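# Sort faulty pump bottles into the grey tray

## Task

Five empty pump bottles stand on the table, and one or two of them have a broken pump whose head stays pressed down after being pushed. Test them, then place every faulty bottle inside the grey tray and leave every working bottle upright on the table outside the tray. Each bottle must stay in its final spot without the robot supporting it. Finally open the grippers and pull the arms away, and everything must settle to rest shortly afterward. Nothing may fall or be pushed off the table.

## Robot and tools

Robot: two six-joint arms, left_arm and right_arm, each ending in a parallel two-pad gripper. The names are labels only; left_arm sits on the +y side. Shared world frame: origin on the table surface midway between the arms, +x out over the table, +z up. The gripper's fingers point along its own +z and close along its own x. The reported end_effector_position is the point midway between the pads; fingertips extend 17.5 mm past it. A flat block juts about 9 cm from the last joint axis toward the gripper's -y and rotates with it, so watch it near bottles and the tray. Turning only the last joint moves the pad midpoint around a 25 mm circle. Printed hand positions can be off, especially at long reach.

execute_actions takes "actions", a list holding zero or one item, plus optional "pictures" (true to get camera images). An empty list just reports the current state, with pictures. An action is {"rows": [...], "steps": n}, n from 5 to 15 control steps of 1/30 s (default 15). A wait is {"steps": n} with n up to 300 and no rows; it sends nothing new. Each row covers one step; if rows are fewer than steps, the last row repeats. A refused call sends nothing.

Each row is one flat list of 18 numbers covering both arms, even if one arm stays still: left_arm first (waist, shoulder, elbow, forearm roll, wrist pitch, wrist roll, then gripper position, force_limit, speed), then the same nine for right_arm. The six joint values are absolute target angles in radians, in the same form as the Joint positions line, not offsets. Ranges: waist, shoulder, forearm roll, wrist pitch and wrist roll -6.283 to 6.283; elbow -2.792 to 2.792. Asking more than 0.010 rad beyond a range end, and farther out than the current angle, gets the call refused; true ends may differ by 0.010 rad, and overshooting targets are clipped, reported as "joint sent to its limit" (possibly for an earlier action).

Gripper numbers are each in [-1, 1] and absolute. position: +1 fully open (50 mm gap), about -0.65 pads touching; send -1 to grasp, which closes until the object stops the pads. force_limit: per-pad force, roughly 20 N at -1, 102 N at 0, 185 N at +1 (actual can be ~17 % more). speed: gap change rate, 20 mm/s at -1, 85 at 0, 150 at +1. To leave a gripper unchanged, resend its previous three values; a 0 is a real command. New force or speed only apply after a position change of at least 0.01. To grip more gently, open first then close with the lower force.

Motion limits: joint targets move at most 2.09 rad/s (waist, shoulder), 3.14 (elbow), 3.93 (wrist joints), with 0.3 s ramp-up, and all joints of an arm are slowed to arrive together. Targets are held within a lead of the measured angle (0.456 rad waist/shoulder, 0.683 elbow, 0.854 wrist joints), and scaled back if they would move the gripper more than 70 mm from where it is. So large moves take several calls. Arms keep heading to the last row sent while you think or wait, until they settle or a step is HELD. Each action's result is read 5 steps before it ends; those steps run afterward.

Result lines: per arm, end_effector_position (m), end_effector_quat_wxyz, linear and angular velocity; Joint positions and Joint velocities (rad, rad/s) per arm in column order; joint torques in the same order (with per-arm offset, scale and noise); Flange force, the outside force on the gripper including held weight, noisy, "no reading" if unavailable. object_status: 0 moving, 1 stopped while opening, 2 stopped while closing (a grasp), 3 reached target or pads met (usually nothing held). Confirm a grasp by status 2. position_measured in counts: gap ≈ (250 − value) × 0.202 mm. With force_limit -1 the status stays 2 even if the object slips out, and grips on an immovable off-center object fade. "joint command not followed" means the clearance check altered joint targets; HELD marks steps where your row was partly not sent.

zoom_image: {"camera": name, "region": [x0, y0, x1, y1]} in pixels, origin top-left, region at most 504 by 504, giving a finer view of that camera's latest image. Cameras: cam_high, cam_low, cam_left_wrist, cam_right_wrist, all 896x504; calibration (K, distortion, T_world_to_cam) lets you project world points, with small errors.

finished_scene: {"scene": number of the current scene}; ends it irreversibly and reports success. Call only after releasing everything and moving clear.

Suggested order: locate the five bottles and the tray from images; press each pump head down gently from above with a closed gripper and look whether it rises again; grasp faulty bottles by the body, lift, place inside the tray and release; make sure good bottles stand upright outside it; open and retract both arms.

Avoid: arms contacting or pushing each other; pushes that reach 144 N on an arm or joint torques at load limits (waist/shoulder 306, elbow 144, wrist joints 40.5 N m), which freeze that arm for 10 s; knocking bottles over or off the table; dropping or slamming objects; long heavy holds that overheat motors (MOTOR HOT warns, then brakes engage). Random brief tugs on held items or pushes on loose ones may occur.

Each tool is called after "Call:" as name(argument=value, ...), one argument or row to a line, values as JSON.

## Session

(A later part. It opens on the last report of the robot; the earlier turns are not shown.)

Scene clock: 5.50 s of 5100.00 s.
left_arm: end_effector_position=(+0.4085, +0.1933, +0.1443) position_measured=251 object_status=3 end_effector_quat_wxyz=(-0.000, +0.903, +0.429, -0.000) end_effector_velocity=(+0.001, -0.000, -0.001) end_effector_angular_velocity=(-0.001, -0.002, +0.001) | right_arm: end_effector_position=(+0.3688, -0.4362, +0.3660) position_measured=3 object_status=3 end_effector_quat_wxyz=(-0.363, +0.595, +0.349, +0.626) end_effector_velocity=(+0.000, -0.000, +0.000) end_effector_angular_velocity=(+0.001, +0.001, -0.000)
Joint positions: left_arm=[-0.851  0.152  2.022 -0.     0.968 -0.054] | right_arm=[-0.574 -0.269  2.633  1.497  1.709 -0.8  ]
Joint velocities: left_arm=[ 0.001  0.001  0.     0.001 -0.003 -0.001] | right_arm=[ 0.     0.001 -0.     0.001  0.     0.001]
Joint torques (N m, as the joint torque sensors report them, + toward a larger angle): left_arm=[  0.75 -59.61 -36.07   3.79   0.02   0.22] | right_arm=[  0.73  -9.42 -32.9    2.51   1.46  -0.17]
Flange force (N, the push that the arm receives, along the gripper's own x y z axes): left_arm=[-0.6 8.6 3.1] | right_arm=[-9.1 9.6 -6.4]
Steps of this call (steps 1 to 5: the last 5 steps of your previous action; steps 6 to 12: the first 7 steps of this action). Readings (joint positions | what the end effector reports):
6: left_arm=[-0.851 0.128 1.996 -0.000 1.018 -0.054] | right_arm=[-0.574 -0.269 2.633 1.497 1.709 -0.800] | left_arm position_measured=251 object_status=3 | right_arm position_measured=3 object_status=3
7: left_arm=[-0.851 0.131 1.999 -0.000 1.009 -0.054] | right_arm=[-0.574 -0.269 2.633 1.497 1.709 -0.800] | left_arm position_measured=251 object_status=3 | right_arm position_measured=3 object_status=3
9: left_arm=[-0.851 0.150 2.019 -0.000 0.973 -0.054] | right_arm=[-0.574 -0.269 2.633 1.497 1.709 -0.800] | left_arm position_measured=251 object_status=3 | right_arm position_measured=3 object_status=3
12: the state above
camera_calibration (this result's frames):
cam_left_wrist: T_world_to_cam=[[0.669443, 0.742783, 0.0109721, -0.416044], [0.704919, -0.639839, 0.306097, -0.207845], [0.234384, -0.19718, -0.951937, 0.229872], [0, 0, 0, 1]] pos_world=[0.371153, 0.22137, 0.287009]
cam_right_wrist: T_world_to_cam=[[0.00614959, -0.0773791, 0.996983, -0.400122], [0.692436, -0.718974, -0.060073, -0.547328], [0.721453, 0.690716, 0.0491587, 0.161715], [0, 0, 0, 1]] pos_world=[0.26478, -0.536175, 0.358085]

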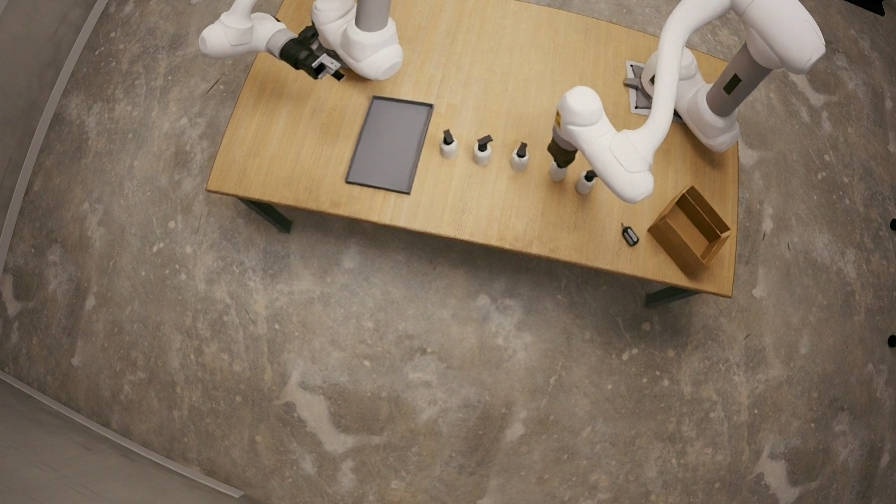

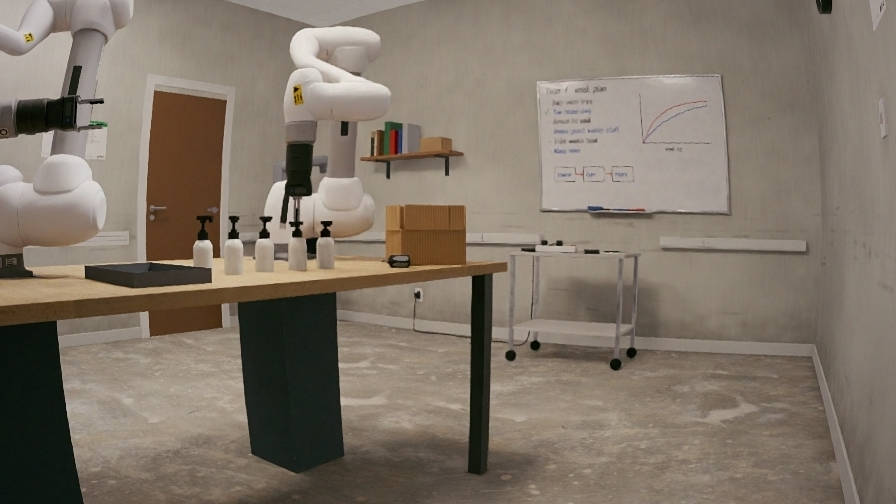

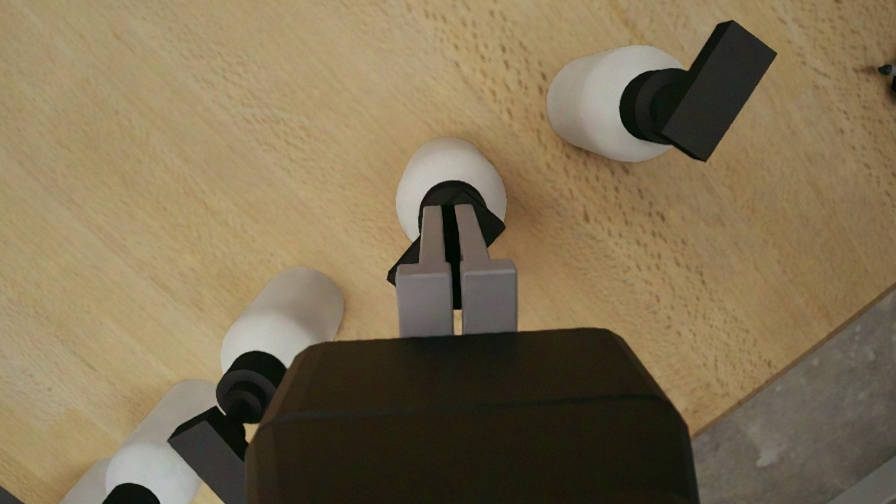

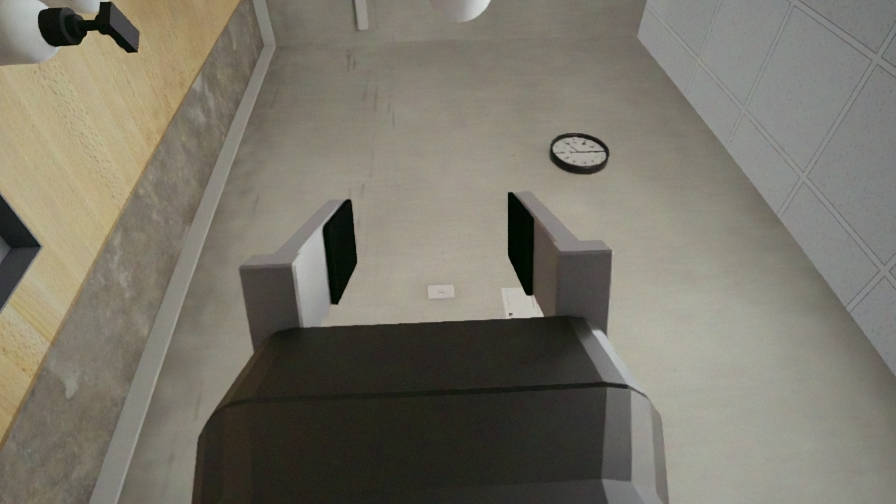

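Call:
execute_actions(
  actions=[
    {"steps":7,"rows":[[-0.851,0.1273,1.9961,0,1.0182,-0.054,-1,-1,1,-0.574,-0.269,2.633,1.497,1.709,-0.8,1,0,0]]},
  ],
)

Call:
execute_actions(
  actions=[
    {"rows":[[-0.995,0.2437,1.8519,0,1.046,-0.054,-1,-1,1,-0.574,-0.269,2.633,1.497,1.709,-0.8,1,0,0]]},
  ],
)

Call:
execute_actions(
  actions=[
    {"steps":12,"rows":[[-0.995,0.2663,1.876,0,0.9993,-0.054,-1,-1,1,-0.574,-0.269,2.633,1.497,1.709,-0.8,1,0,0]]},
  ],
  pictures=true,
)

Scene clock: 5.93 s of 5100.00 s.
left_arm: end_effector_position=(+0.4084, +0.1934, +0.1485) position_measured=251 object_status=3 end_effector_quat_wxyz=(-0.001, +0.903, +0.429, -0.000) end_effector_velocity=(-0.006, +0.004, +0.212) end_effector_angular_velocity=(+0.028, +0.028, -0.005) | right_arm: end_effector_position=(+0.3688, -0.4362, +0.3660) position_measured=3 object_status=3 end_effector_quat_wxyz=(-0.363, +0.595, +0.349, +0.626) end_effector_velocity=(+0.001, -0.000, +0.001) end_effector_angular_velocity=(-0.001, -0.001, +0.000)
Joint positions: left_arm=[-0.851  0.148  2.017 -0.     0.977 -0.054] | right_arm=[-0.574 -0.269  2.633  1.497  1.709 -0.8  ]
Joint velocities: left_arm=[-0.003 -0.205 -0.211  0.002  0.455  0.001] | right_arm=[ 0.     0.    -0.002 -0.    -0.     0.001]
Joint torques (N m, as the joint torque sensors report them, + toward a larger angle): left_arm=[  5.41 -99.38 -57.72   5.74   0.14   0.15] | right_arm=[  3.94  -6.22 -31.66   2.03   1.69   0.01]
Flange force (N, the push that the arm receives, along the gripper's own x y z axes): left_arm=[-3.0 4.4 6.7] | right_arm=[0.5 2.1 -17.6]
Steps of this call (steps 1 to 5: the last 5 steps of your previous action; steps 6 to 11: the robot went on to your last target; steps 12 to 13: the first 2 steps of this action). Readings (joint positions | what the end effector reports):
12: left_arm=[-0.851 0.152 2.021 -0.000 0.968 -0.054] | right_arm=[-0.574 -0.269 2.633 1.497 1.709 -0.800] | left_arm position_measured=251 object_status=3 | right_arm position_measured=3 object_status=3
13: the state above

Scene clock: 6.43 s of 5100.00 s.
left_arm: end_effector_position=(+0.4070, +0.0766, +0.1698) position_measured=251 object_status=3 end_effector_quat_wxyz=(-0.000, +0.932, +0.363, -0.000) end_effector_velocity=(-0.006, -0.030, -0.004) end_effector_angular_velocity=(+0.008, +0.006, -0.039) | right_arm: end_effector_position=(+0.3688, -0.4362, +0.3660) position_measured=3 object_status=3 end_effector_quat_wxyz=(-0.363, +0.595, +0.349, +0.626) end_effector_velocity=(-0.001, +0.001, -0.000) end_effector_angular_velocity=(+0.002, +0.002, +0.001)
Joint positions: left_arm=[-0.995  0.244  1.852 -0.     1.046 -0.054] | right_arm=[-0.574 -0.269  2.633  1.497  1.709 -0.8  ]
Joint velocities: left_arm=[-0.039  0.035 -0.036  0.     0.011 -0.   ] | right_arm=[ 0.001 -0.     0.002  0.001  0.001  0.001]
Joint torques (N m, as the joint torque sensors report them, + toward a larger angle): left_arm=[  31.53 -100.91  -30.16    4.1     1.11    0.08] | right_arm=[  3.09  -6.54 -33.     2.02   1.63   0.1 ]
Flange force (N, the push that the arm receives, along the gripper's own x y z axes): left_arm=[1.2 1.5 4.5] | right_arm=[-2.2 1.1 -13.9]
Steps of this call (steps 1 to 5: the last 5 steps of your previous action; steps 6 to 15: the first 10 steps of this action). Readings (joint positions | what the end effector reports):
6: left_arm=[-0.851 0.127 1.996 0.000 1.018 -0.054] | right_arm=[-0.574 -0.269 2.633 1.497 1.709 -0.800] | left_arm position_measured=251 object_status=3 | right_arm position_measured=3 object_status=3
7: left_arm=[-0.856 0.130 1.992 0.000 1.019 -0.054] | right_arm=[-0.574 -0.269 2.633 1.497 1.709 -0.800] | left_arm position_measured=251 object_status=3 | right_arm position_measured=3 object_status=3
9: left_arm=[-0.887 0.156 1.960 0.000 1.025 -0.054] | right_arm=[-0.574 -0.269 2.633 1.497 1.709 -0.800] | left_arm position_measured=251 object_status=3 | right_arm position_measured=3 object_status=3
13: left_arm=[-0.979 0.230 1.868 0.000 1.043 -0.054] | right_arm=[-0.574 -0.269 2.633 1.497 1.709 -0.800] | left_arm position_measured=251 object_status=3 | right_arm position_measured=3 object_status=3
15: the state above

Scene clock: 6.83 s of 5100.00 s.
left_arm: end_effector_position=(+0.4068, +0.0765, +0.1440) position_measured=251 object_status=3 end_effector_quat_wxyz=(-0.000, +0.932, +0.363, -0.000) end_effector_velocity=(+0.001, -0.001, +0.000) end_effector_angular_velocity=(-0.003, -0.003, -0.000) | right_arm: end_effector_position=(+0.3688, -0.4362, +0.3660) position_measured=3 object_status=3 end_effector_quat_wxyz=(-0.363, +0.595, +0.349, +0.626) end_effector_velocity=(-0.000, +0.000, +0.000) end_effector_angular_velocity=(+0.001, -0.000, +0.000)
Joint positions: left_arm=[-0.995  0.267  1.876 -0.     0.999 -0.054] | right_arm=[-0.574 -0.269  2.633  1.497  1.709 -0.8  ]
Joint velocities: left_arm=[ 0.    -0.    -0.     0.    -0.003  0.001] | right_arm=[ 0.     0.     0.001  0.001  0.001 -0.001]
Joint torques (N m, as the joint torque sensors report them, + toward a larger angle): left_arm=[  5.32 -77.46 -41.79   3.85  -0.32   0.14] | right_arm=[  2.39  -7.97 -32.69   2.2    1.88  -0.31]
Flange force (N, the push that the arm receives, along the gripper's own x y z axes): left_arm=[-6.8 4.4 7.5] | right_arm=[-4.2 5.4 -11.0]
Steps of this call (steps 1 to 5: the last 5 steps of your previous action; steps 6 to 12: the first 7 steps of this action). Readings (joint positions | what the end effector reports):
6: left_arm=[-0.995 0.244 1.852 -0.000 1.046 -0.054] | right_arm=[-0.574 -0.269 2.633 1.497 1.709 -0.800] | left_arm position_measured=251 object_status=3 | right_arm position_measured=3 object_status=3
7: left_arm=[-0.995 0.247 1.855 -0.000 1.037 -0.054] | right_arm=[-0.574 -0.269 2.633 1.497 1.709 -0.800] | left_arm position_measured=251 object_status=3 | right_arm position_measured=3 object_status=3
9: left_arm=[-0.995 0.265 1.875 -0.000 1.003 -0.054] | right_arm=[-0.574 -0.269 2.633 1.497 1.709 -0.800] | left_arm position_measured=251 object_status=3 | right_arm position_measured=3 object_status=3
12: the state above
camera_calibration (this result's frames):
cam_left_wrist: T_world_to_cam=[[0.769105, 0.639028, 0.0109487, -0.360704], [0.605839, -0.734402, 0.305963, -0.233734], [0.20356, -0.228684, -0.951981, 0.221941], [0, 0, 0, 1]] pos_world=[0.373846, 0.1096, 0.286747]
cam_right_wrist: T_world_to_cam=[[0.00615, -0.0773792, 0.996983, -0.400122], [0.692436, -0.718974, -0.0600734, -0.547328], [0.721453, 0.690716, 0.0491585, 0.161716], [0, 0, 0, 1]] pos_world=[0.26478, -0.536175, 0.358085]

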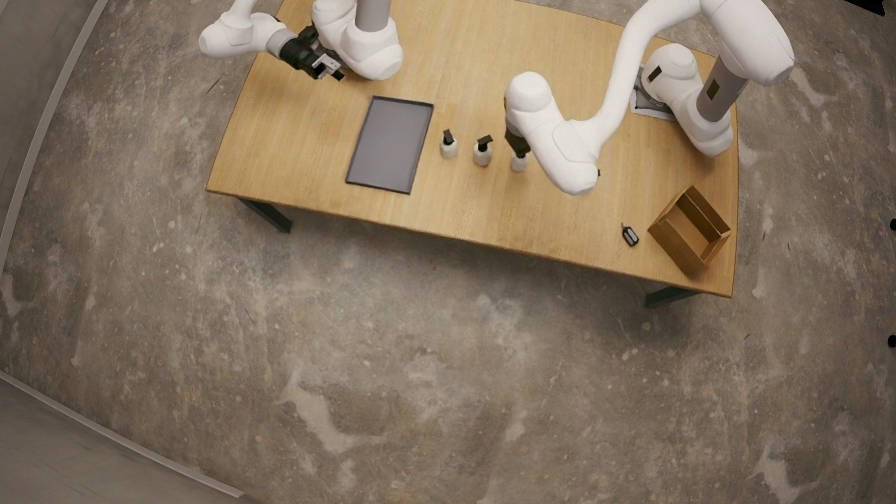

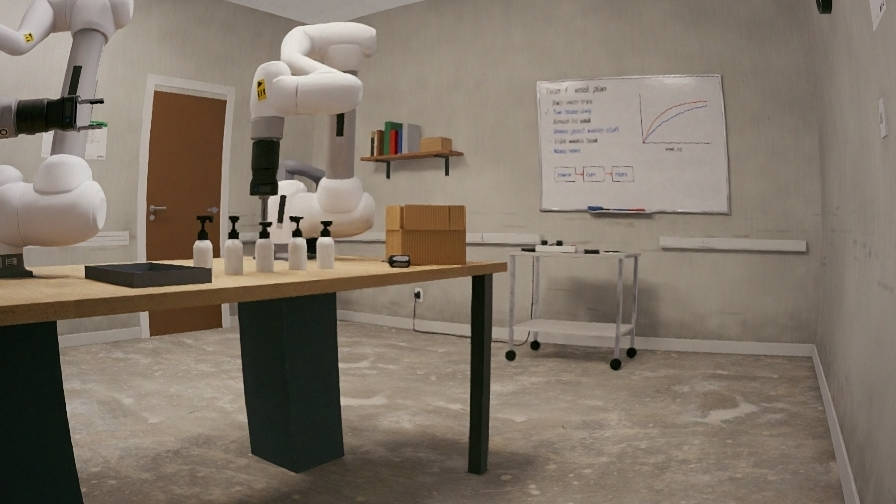

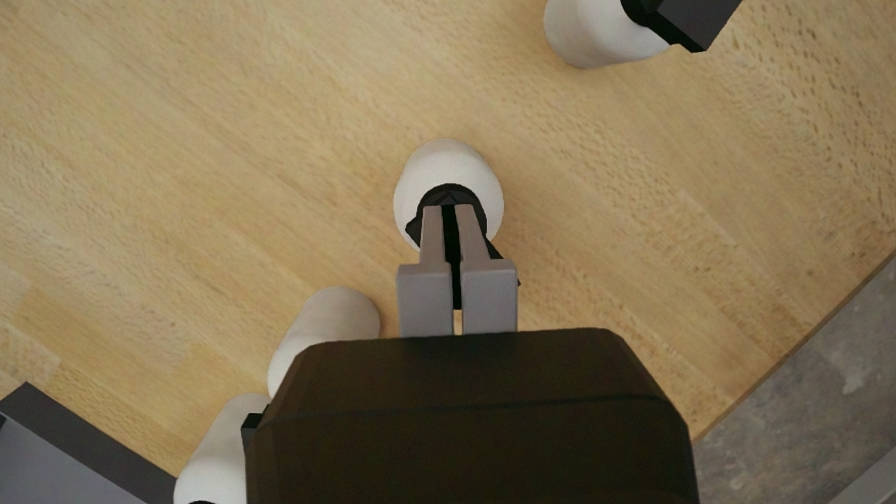

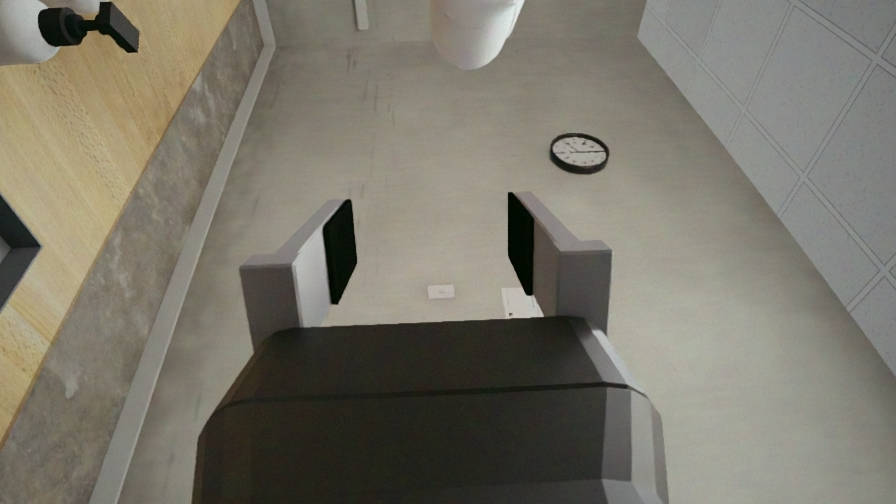

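Call:
execute_actions(
  actions=[
    {"steps":7,"rows":[[-0.995,0.2437,1.8519,0,1.046,-0.054,-1,-1,1,-0.574,-0.269,2.633,1.497,1.709,-0.8,1,0,0]]},
  ],
)

Call:
execute_actions(
  actions=[
    {"rows":[[-1.0864,0.3749,1.6703,0,1.0964,-0.054,-1,-1,1,-0.574,-0.269,2.633,1.497,1.709,-0.8,1,0,0]]},
  ],
  pictures=true,
)

Scene clock: 7.20 s of 5100.00 s.
left_arm: end_effector_position=(+0.4068, +0.0766, +0.1486) position_measured=251 object_status=3 end_effector_quat_wxyz=(-0.001, +0.932, +0.363, -0.000) end_effector_velocity=(-0.007, +0.007, +0.227) end_effector_angular_velocity=(+0.034, +0.029, +0.000) | right_arm: end_effector_position=(+0.3688, -0.4362, +0.3660) position_measured=3 object_status=3 end_effector_quat_wxyz=(-0.363, +0.595, +0.349, +0.626) end_effector_velocity=(-0.000, +0.000, -0.000) end_effector_angular_velocity=(-0.001, -0.000, -0.001)
Joint positions: left_arm=[-0.995  0.263  1.872 -0.     1.009 -0.054] | right_arm=[-0.574 -0.269  2.633  1.497  1.709 -0.8  ]
Joint velocities: left_arm=[-0.001 -0.198 -0.212 -0.001  0.455 -0.   ] | right_arm=[ 0.    -0.001  0.001  0.    -0.001 -0.   ]
Joint torques (N m, as the joint torque sensors report them, + toward a larger angle): left_arm=[   4.64 -117.63  -61.8     5.82    0.02    0.29] | right_arm=[  5.56  -6.79 -32.     2.76   1.61  -0.25]
Flange force (N, the push that the arm receives, along the gripper's own x y z axes): left_arm=[-1.4 1.9 7.8] | right_arm=[-0.1 1.0 -27.1]
Steps of this call (steps 1 to 5: the last 5 steps of your previous action; steps 6 to 9: the robot went on to your last target; steps 10 to 11: the first 2 steps of this action). Readings (joint positions | what the end effector reports):
10: left_arm=[-0.995 0.266 1.876 -0.000 1.000 -0.054] | right_arm=[-0.574 -0.269 2.633 1.497 1.709 -0.800] | left_arm position_measured=251 object_status=3 | right_arm position_measured=3 object_status=3
11: the state above

Scene clock: 7.70 s of 5100.00 s.
left_arm: end_effector_position=(+0.4154, -0.0345, +0.1697) position_measured=251 object_status=3 end_effector_quat_wxyz=(-0.000, +0.947, +0.320, -0.000) end_effector_velocity=(+0.001, -0.001, +0.002) end_effector_angular_velocity=(+0.007, +0.004, -0.000) | right_arm: end_effector_position=(+0.3688, -0.4362, +0.3660) position_measured=3 object_status=3 end_effector_quat_wxyz=(-0.363, +0.595, +0.349, +0.626) end_effector_velocity=(+0.000, -0.000, -0.000) end_effector_angular_velocity=(+0.000, +0.001, -0.001)
Joint positions: left_arm=[-1.086  0.375  1.671 -0.     1.096 -0.054] | right_arm=[-0.574 -0.269  2.633  1.497  1.709 -0.8  ]
Joint velocities: left_arm=[ 0.001  0.004 -0.01   0.     0.014  0.001] | right_arm=[-0.     0.     0.001  0.001 -0.001  0.   ]
Joint torques (N m, as the joint torque sensors report them, + toward a larger angle): left_arm=[  24.45 -110.31  -34.96    3.8     0.77    0.19] | right_arm=[  3.02  -9.73 -33.29   2.3    1.6    0.21]
Flange force (N, the push that the arm receives, along the gripper's own x y z axes): left_arm=[-1.3 0.7 3.2] | right_arm=[-11.1 9.0 -15.6]
Steps of this call (steps 1 to 5: the last 5 steps of your previous action; steps 6 to 15: the first 10 steps of this action). Readings (joint positions | what the end effector reports):
6: left_arm=[-0.995 0.244 1.851 0.000 1.046 -0.054] | right_arm=[-0.574 -0.269 2.633 1.497 1.709 -0.800] | left_arm position_measured=251 object_status=3 | right_arm position_measured=3 object_status=3
7: left_arm=[-0.998 0.248 1.846 0.000 1.048 -0.054] | right_arm=[-0.574 -0.269 2.633 1.497 1.709 -0.800] | left_arm position_measured=251 object_status=3 | right_arm position_measured=3 object_status=3
9: left_arm=[-1.020 0.279 1.802 0.000 1.060 -0.054] | right_arm=[-0.574 -0.269 2.633 1.497 1.709 -0.800] | left_arm position_measured=251 object_status=3 | right_arm position_measured=3 object_status=3
13: left_arm=[-1.079 0.365 1.685 0.000 1.092 -0.054] | right_arm=[-0.574 -0.269 2.633 1.497 1.709 -0.800] | left_arm position_measured=251 object_status=3 | right_arm position_measured=3 object_status=3
15: the state above
camera_calibration (this result's frames):
cam_left_wrist: T_world_to_cam=[[0.824324, 0.56601, 0.0110989, -0.322124], [0.536072, -0.786726, 0.306088, -0.301129], [0.18198, -0.246365, -0.951939, 0.227605], [0, 0, 0, 1]] pos_world=[0.385542, 0.00149355, 0.312413]
cam_right_wrist: T_world_to_cam=[[0.00615005, -0.0773793, 0.996983, -0.400122], [0.692436, -0.718974, -0.0600735, -0.547328], [0.721453, 0.690716, 0.0491585, 0.161715], [0, 0, 0, 1]] pos_world=[0.26478, -0.536175, 0.358085]

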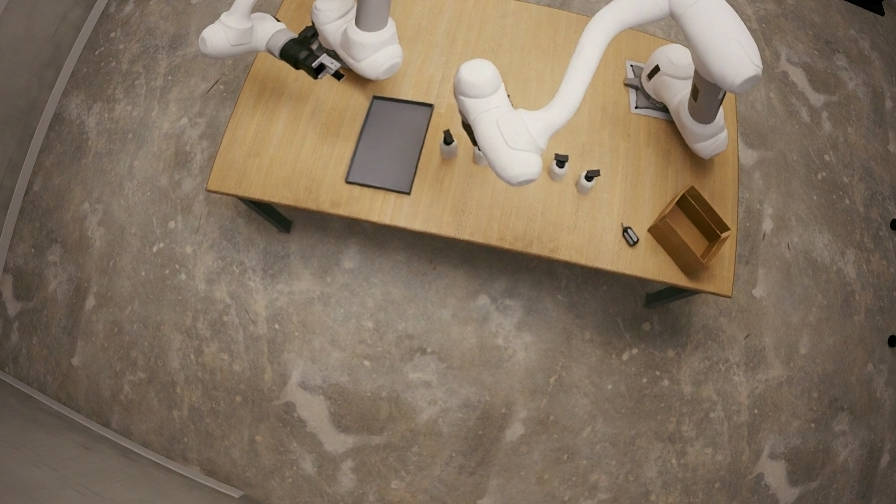

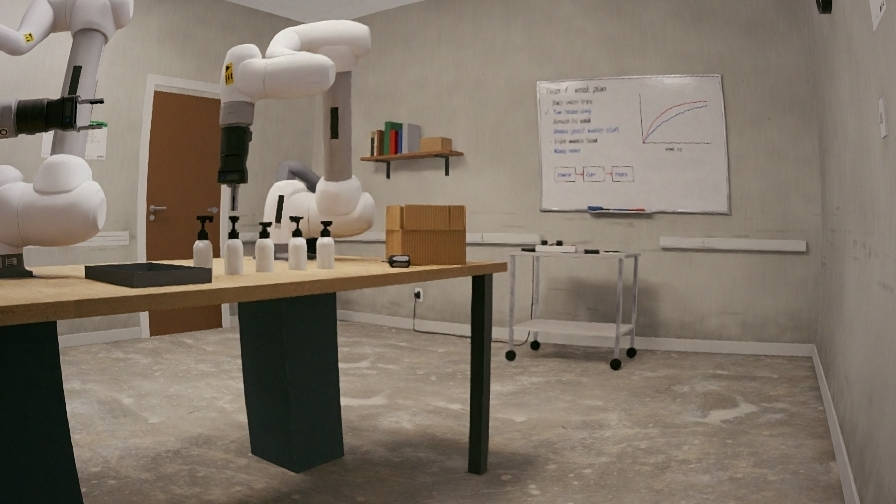

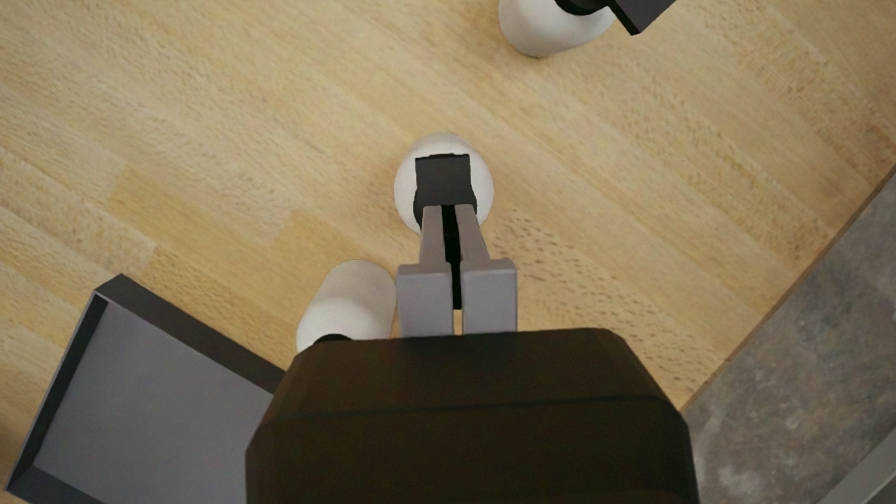

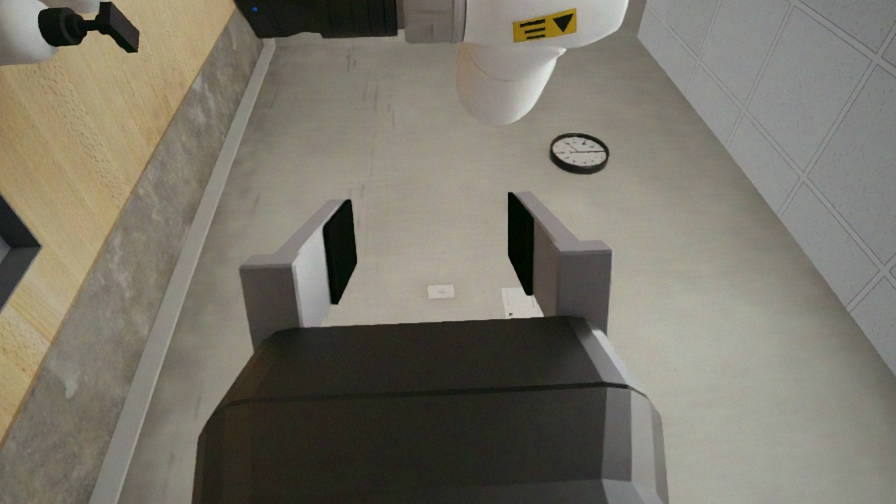

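Call:
execute_actions(
  actions=[
    {"rows":[[-0.9665,0.2344,1.8641,0,1.0431,-0.78,1,-0.6,1,-1.5,-0.269,2.633,1.497,1.709,-0.8,1,0,0]]},
  ],
)

Call:
execute_actions(
  actions=[
    {"steps":10},
  ],
  pictures=true,
)

Scene clock: 8.30 s of 5100.00 s.
left_arm: end_effector_position=(+0.4112, +0.0475, +0.1712) position_measured=16 object_status=0 end_effector_quat_wxyz=(-0.000, +0.806, +0.591, -0.000) end_effector_velocity=(-0.032, +0.337, -0.004) end_effector_angular_velocity=(-0.004, -0.002, +2.592) | right_arm: end_effector_position=(+0.4000, -0.5268, +0.3660) position_measured=3 object_status=3 end_effector_quat_wxyz=(-0.278, +0.636, +0.268, +0.668) end_effector_velocity=(+0.088, -0.432, +0.000) end_effector_angular_velocity=(+0.000, -0.001, -1.203)
Joint positions: left_arm=[-0.999  0.273  1.811 -0.     1.058 -0.581] | right_arm=[-0.836 -0.269  2.633  1.497  1.709 -0.8  ]
Joint velocities: left_arm=[ 0.371 -0.439  0.598 -0.001 -0.163 -2.22 ] | right_arm=[-1.203 -0.    -0.     0.     0.001 -0.   ]
Joint torques (N m, as the joint torque sensors report them, + toward a larger angle): left_arm=[ -9.25 -58.84 -43.9    3.69  -0.51   0.42] | right_arm=[  2.33  -6.11 -30.87   1.93   1.86  -0.03]
Flange force (N, the push that the arm receives, along the gripper's own x y z axes): left_arm=[-4.3 -2.6 4.6] | right_arm=[-0.5 3.6 -10.4]
Steps of this call (steps 1 to 5: the last 5 steps of your previous action; steps 6 to 8: the robot went on to your last target; steps 9 to 18: the first 10 steps of this action). Readings (joint positions | what the end effector reports):
9: left_arm=[-1.086 0.375 1.670 -0.000 1.096 -0.055] | right_arm=[-0.574 -0.269 2.633 1.497 1.709 -0.800] | left_arm position_measured=238 object_status=0 | right_arm position_measured=3 object_status=3
10: left_arm=[-1.085 0.373 1.672 -0.000 1.096 -0.063] | right_arm=[-0.579 -0.269 2.633 1.497 1.709 -0.800] | left_arm position_measured=213 object_status=0 | right_arm position_measured=3 object_status=3
12: left_arm=[-1.075 0.362 1.688 -0.000 1.091 -0.123] | right_arm=[-0.610 -0.269 2.633 1.497 1.709 -0.800] | left_arm position_measured=164 object_status=0 | right_arm position_measured=3 object_status=3
16: left_arm=[-1.028 0.306 1.765 -0.000 1.070 -0.410] | right_arm=[-0.755 -0.269 2.633 1.497 1.709 -0.800] | left_arm position_measured=65 object_status=0 | right_arm position_measured=3 object_status=3
18: the state above

Scene clock: 8.63 s of 5100.00 s.
left_arm: end_effector_position=(+0.4079, +0.0769, +0.1701) position_measured=3 object_status=3 end_effector_quat_wxyz=(+0.000, +0.733, +0.681, -0.000) end_effector_velocity=(+0.001, +0.002, -0.001) end_effector_angular_velocity=(+0.002, +0.001, +0.003) | right_arm: end_effector_position=(+0.3996, -0.6748, +0.3660) position_measured=3 object_status=3 end_effector_quat_wxyz=(-0.137, +0.677, +0.135, +0.710) end_effector_velocity=(-0.091, -0.433, +0.001) end_effector_angular_velocity=(+0.000, -0.001, -1.204)
Joint positions: left_arm=[-0.967  0.234  1.864 -0.     1.043 -0.78 ] | right_arm=[-1.243 -0.269  2.633  1.497  1.709 -0.8  ]
Joint velocities: left_arm=[ 0.002  0.001  0.001  0.001  0.    -0.001] | right_arm=[-1.205  0.    -0.001  0.     0.001  0.001]
Joint torques (N m, as the joint torque sensors report them, + toward a larger angle): left_arm=[  1.53 -66.23 -39.69   3.7    0.     0.17] | right_arm=[  6.04  -5.4  -31.97   1.93   1.62   0.22]
Flange force (N, the push that the arm receives, along the gripper's own x y z axes): left_arm=[-3.0 -0.2 5.1] | right_arm=[-0.5 -1.4 -27.7]
Kept back: nothing.
Steps of this call (steps 1 to 5: the last 5 steps of your previous action; steps 6 to 10: the robot went on to your last target). Readings (joint positions | what the end effector reports):
1: left_arm=[-0.988 0.259 1.829 -0.000 1.053 -0.649] | right_arm=[-0.877 -0.269 2.633 1.497 1.709 -0.800] | left_arm position_measured=3 object_status=0 | right_arm position_measured=3 object_status=3
2: left_arm=[-0.979 0.249 1.844 -0.000 1.049 -0.703] | right_arm=[-0.918 -0.269 2.633 1.497 1.709 -0.800] | left_arm position_measured=3 object_status=0 | right_arm position_measured=3 object_status=3
4: left_arm=[-0.969 0.237 1.861 -0.000 1.044 -0.767] | right_arm=[-0.999 -0.269 2.633 1.497 1.709 -0.800] | left_arm position_measured=3 object_status=0 | right_arm position_measured=3 object_status=3
8: left_arm=[-0.967 0.234 1.864 -0.000 1.043 -0.780] | right_arm=[-1.161 -0.269 2.633 1.497 1.709 -0.800] | left_arm position_measured=3 object_status=3 | right_arm position_measured=3 object_status=3
10: the state above
camera_calibration (this result's frames):
cam_left_wrist: T_world_to_cam=[[0.122994, 0.992346, 0.0110063, -0.125705], [0.944158, -0.120423, 0.306698, -0.427417], [0.305676, -0.0273304, -0.951743, 0.189511], [0, 0, 0, 1]] pos_world=[0.361082, 0.0784514, 0.312837]
cam_right_wrist: T_world_to_cam=[[-0.043156, -0.0645705, 0.99698, -0.390425], [0.0975731, -0.993411, -0.0601158, -0.68767], [0.994292, 0.094684, 0.049172, -0.206871], [0, 0, 0, 1]] pos_world=[0.255939, -0.688761, 0.358078]

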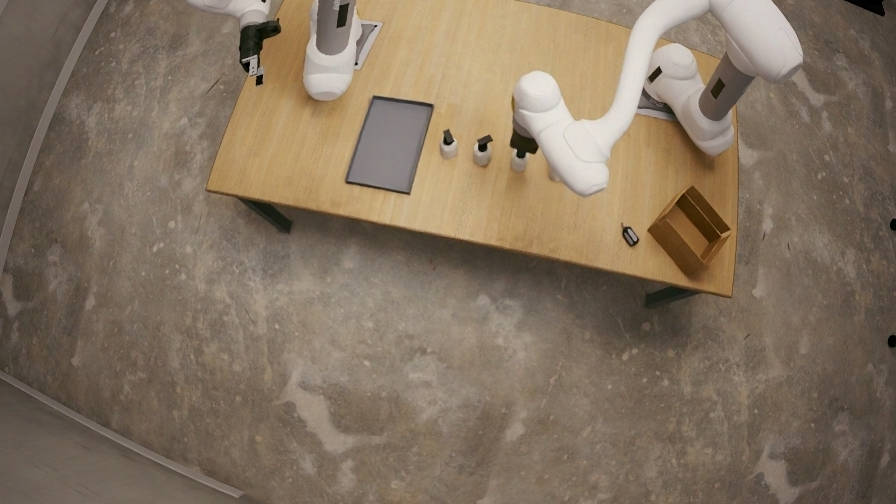

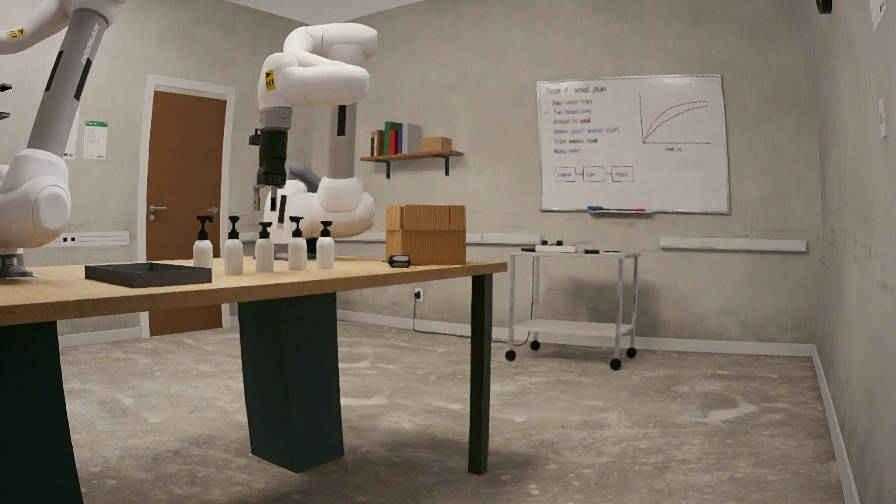

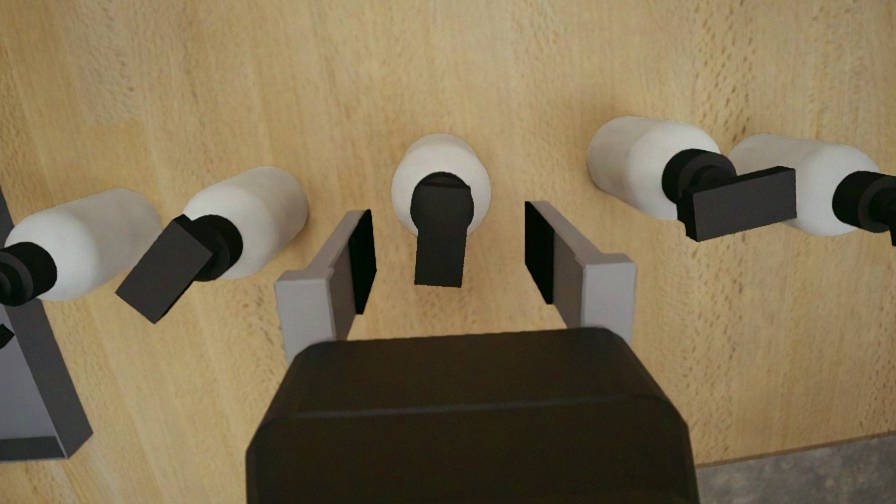

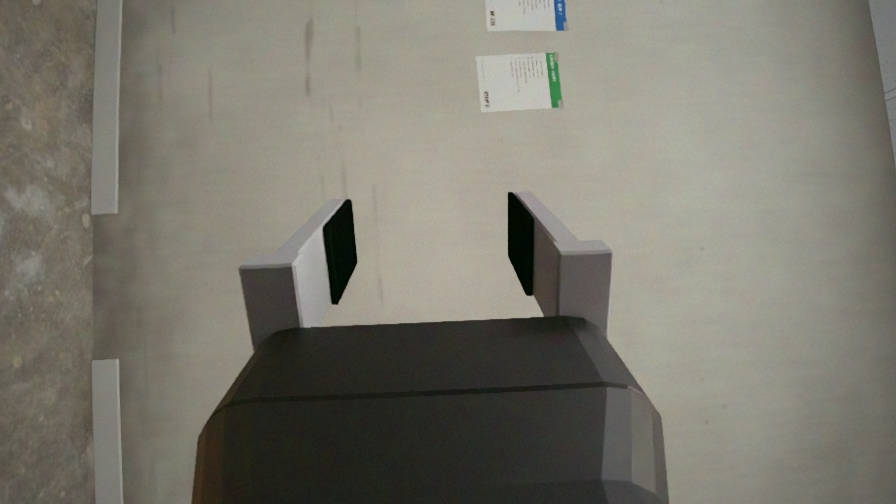

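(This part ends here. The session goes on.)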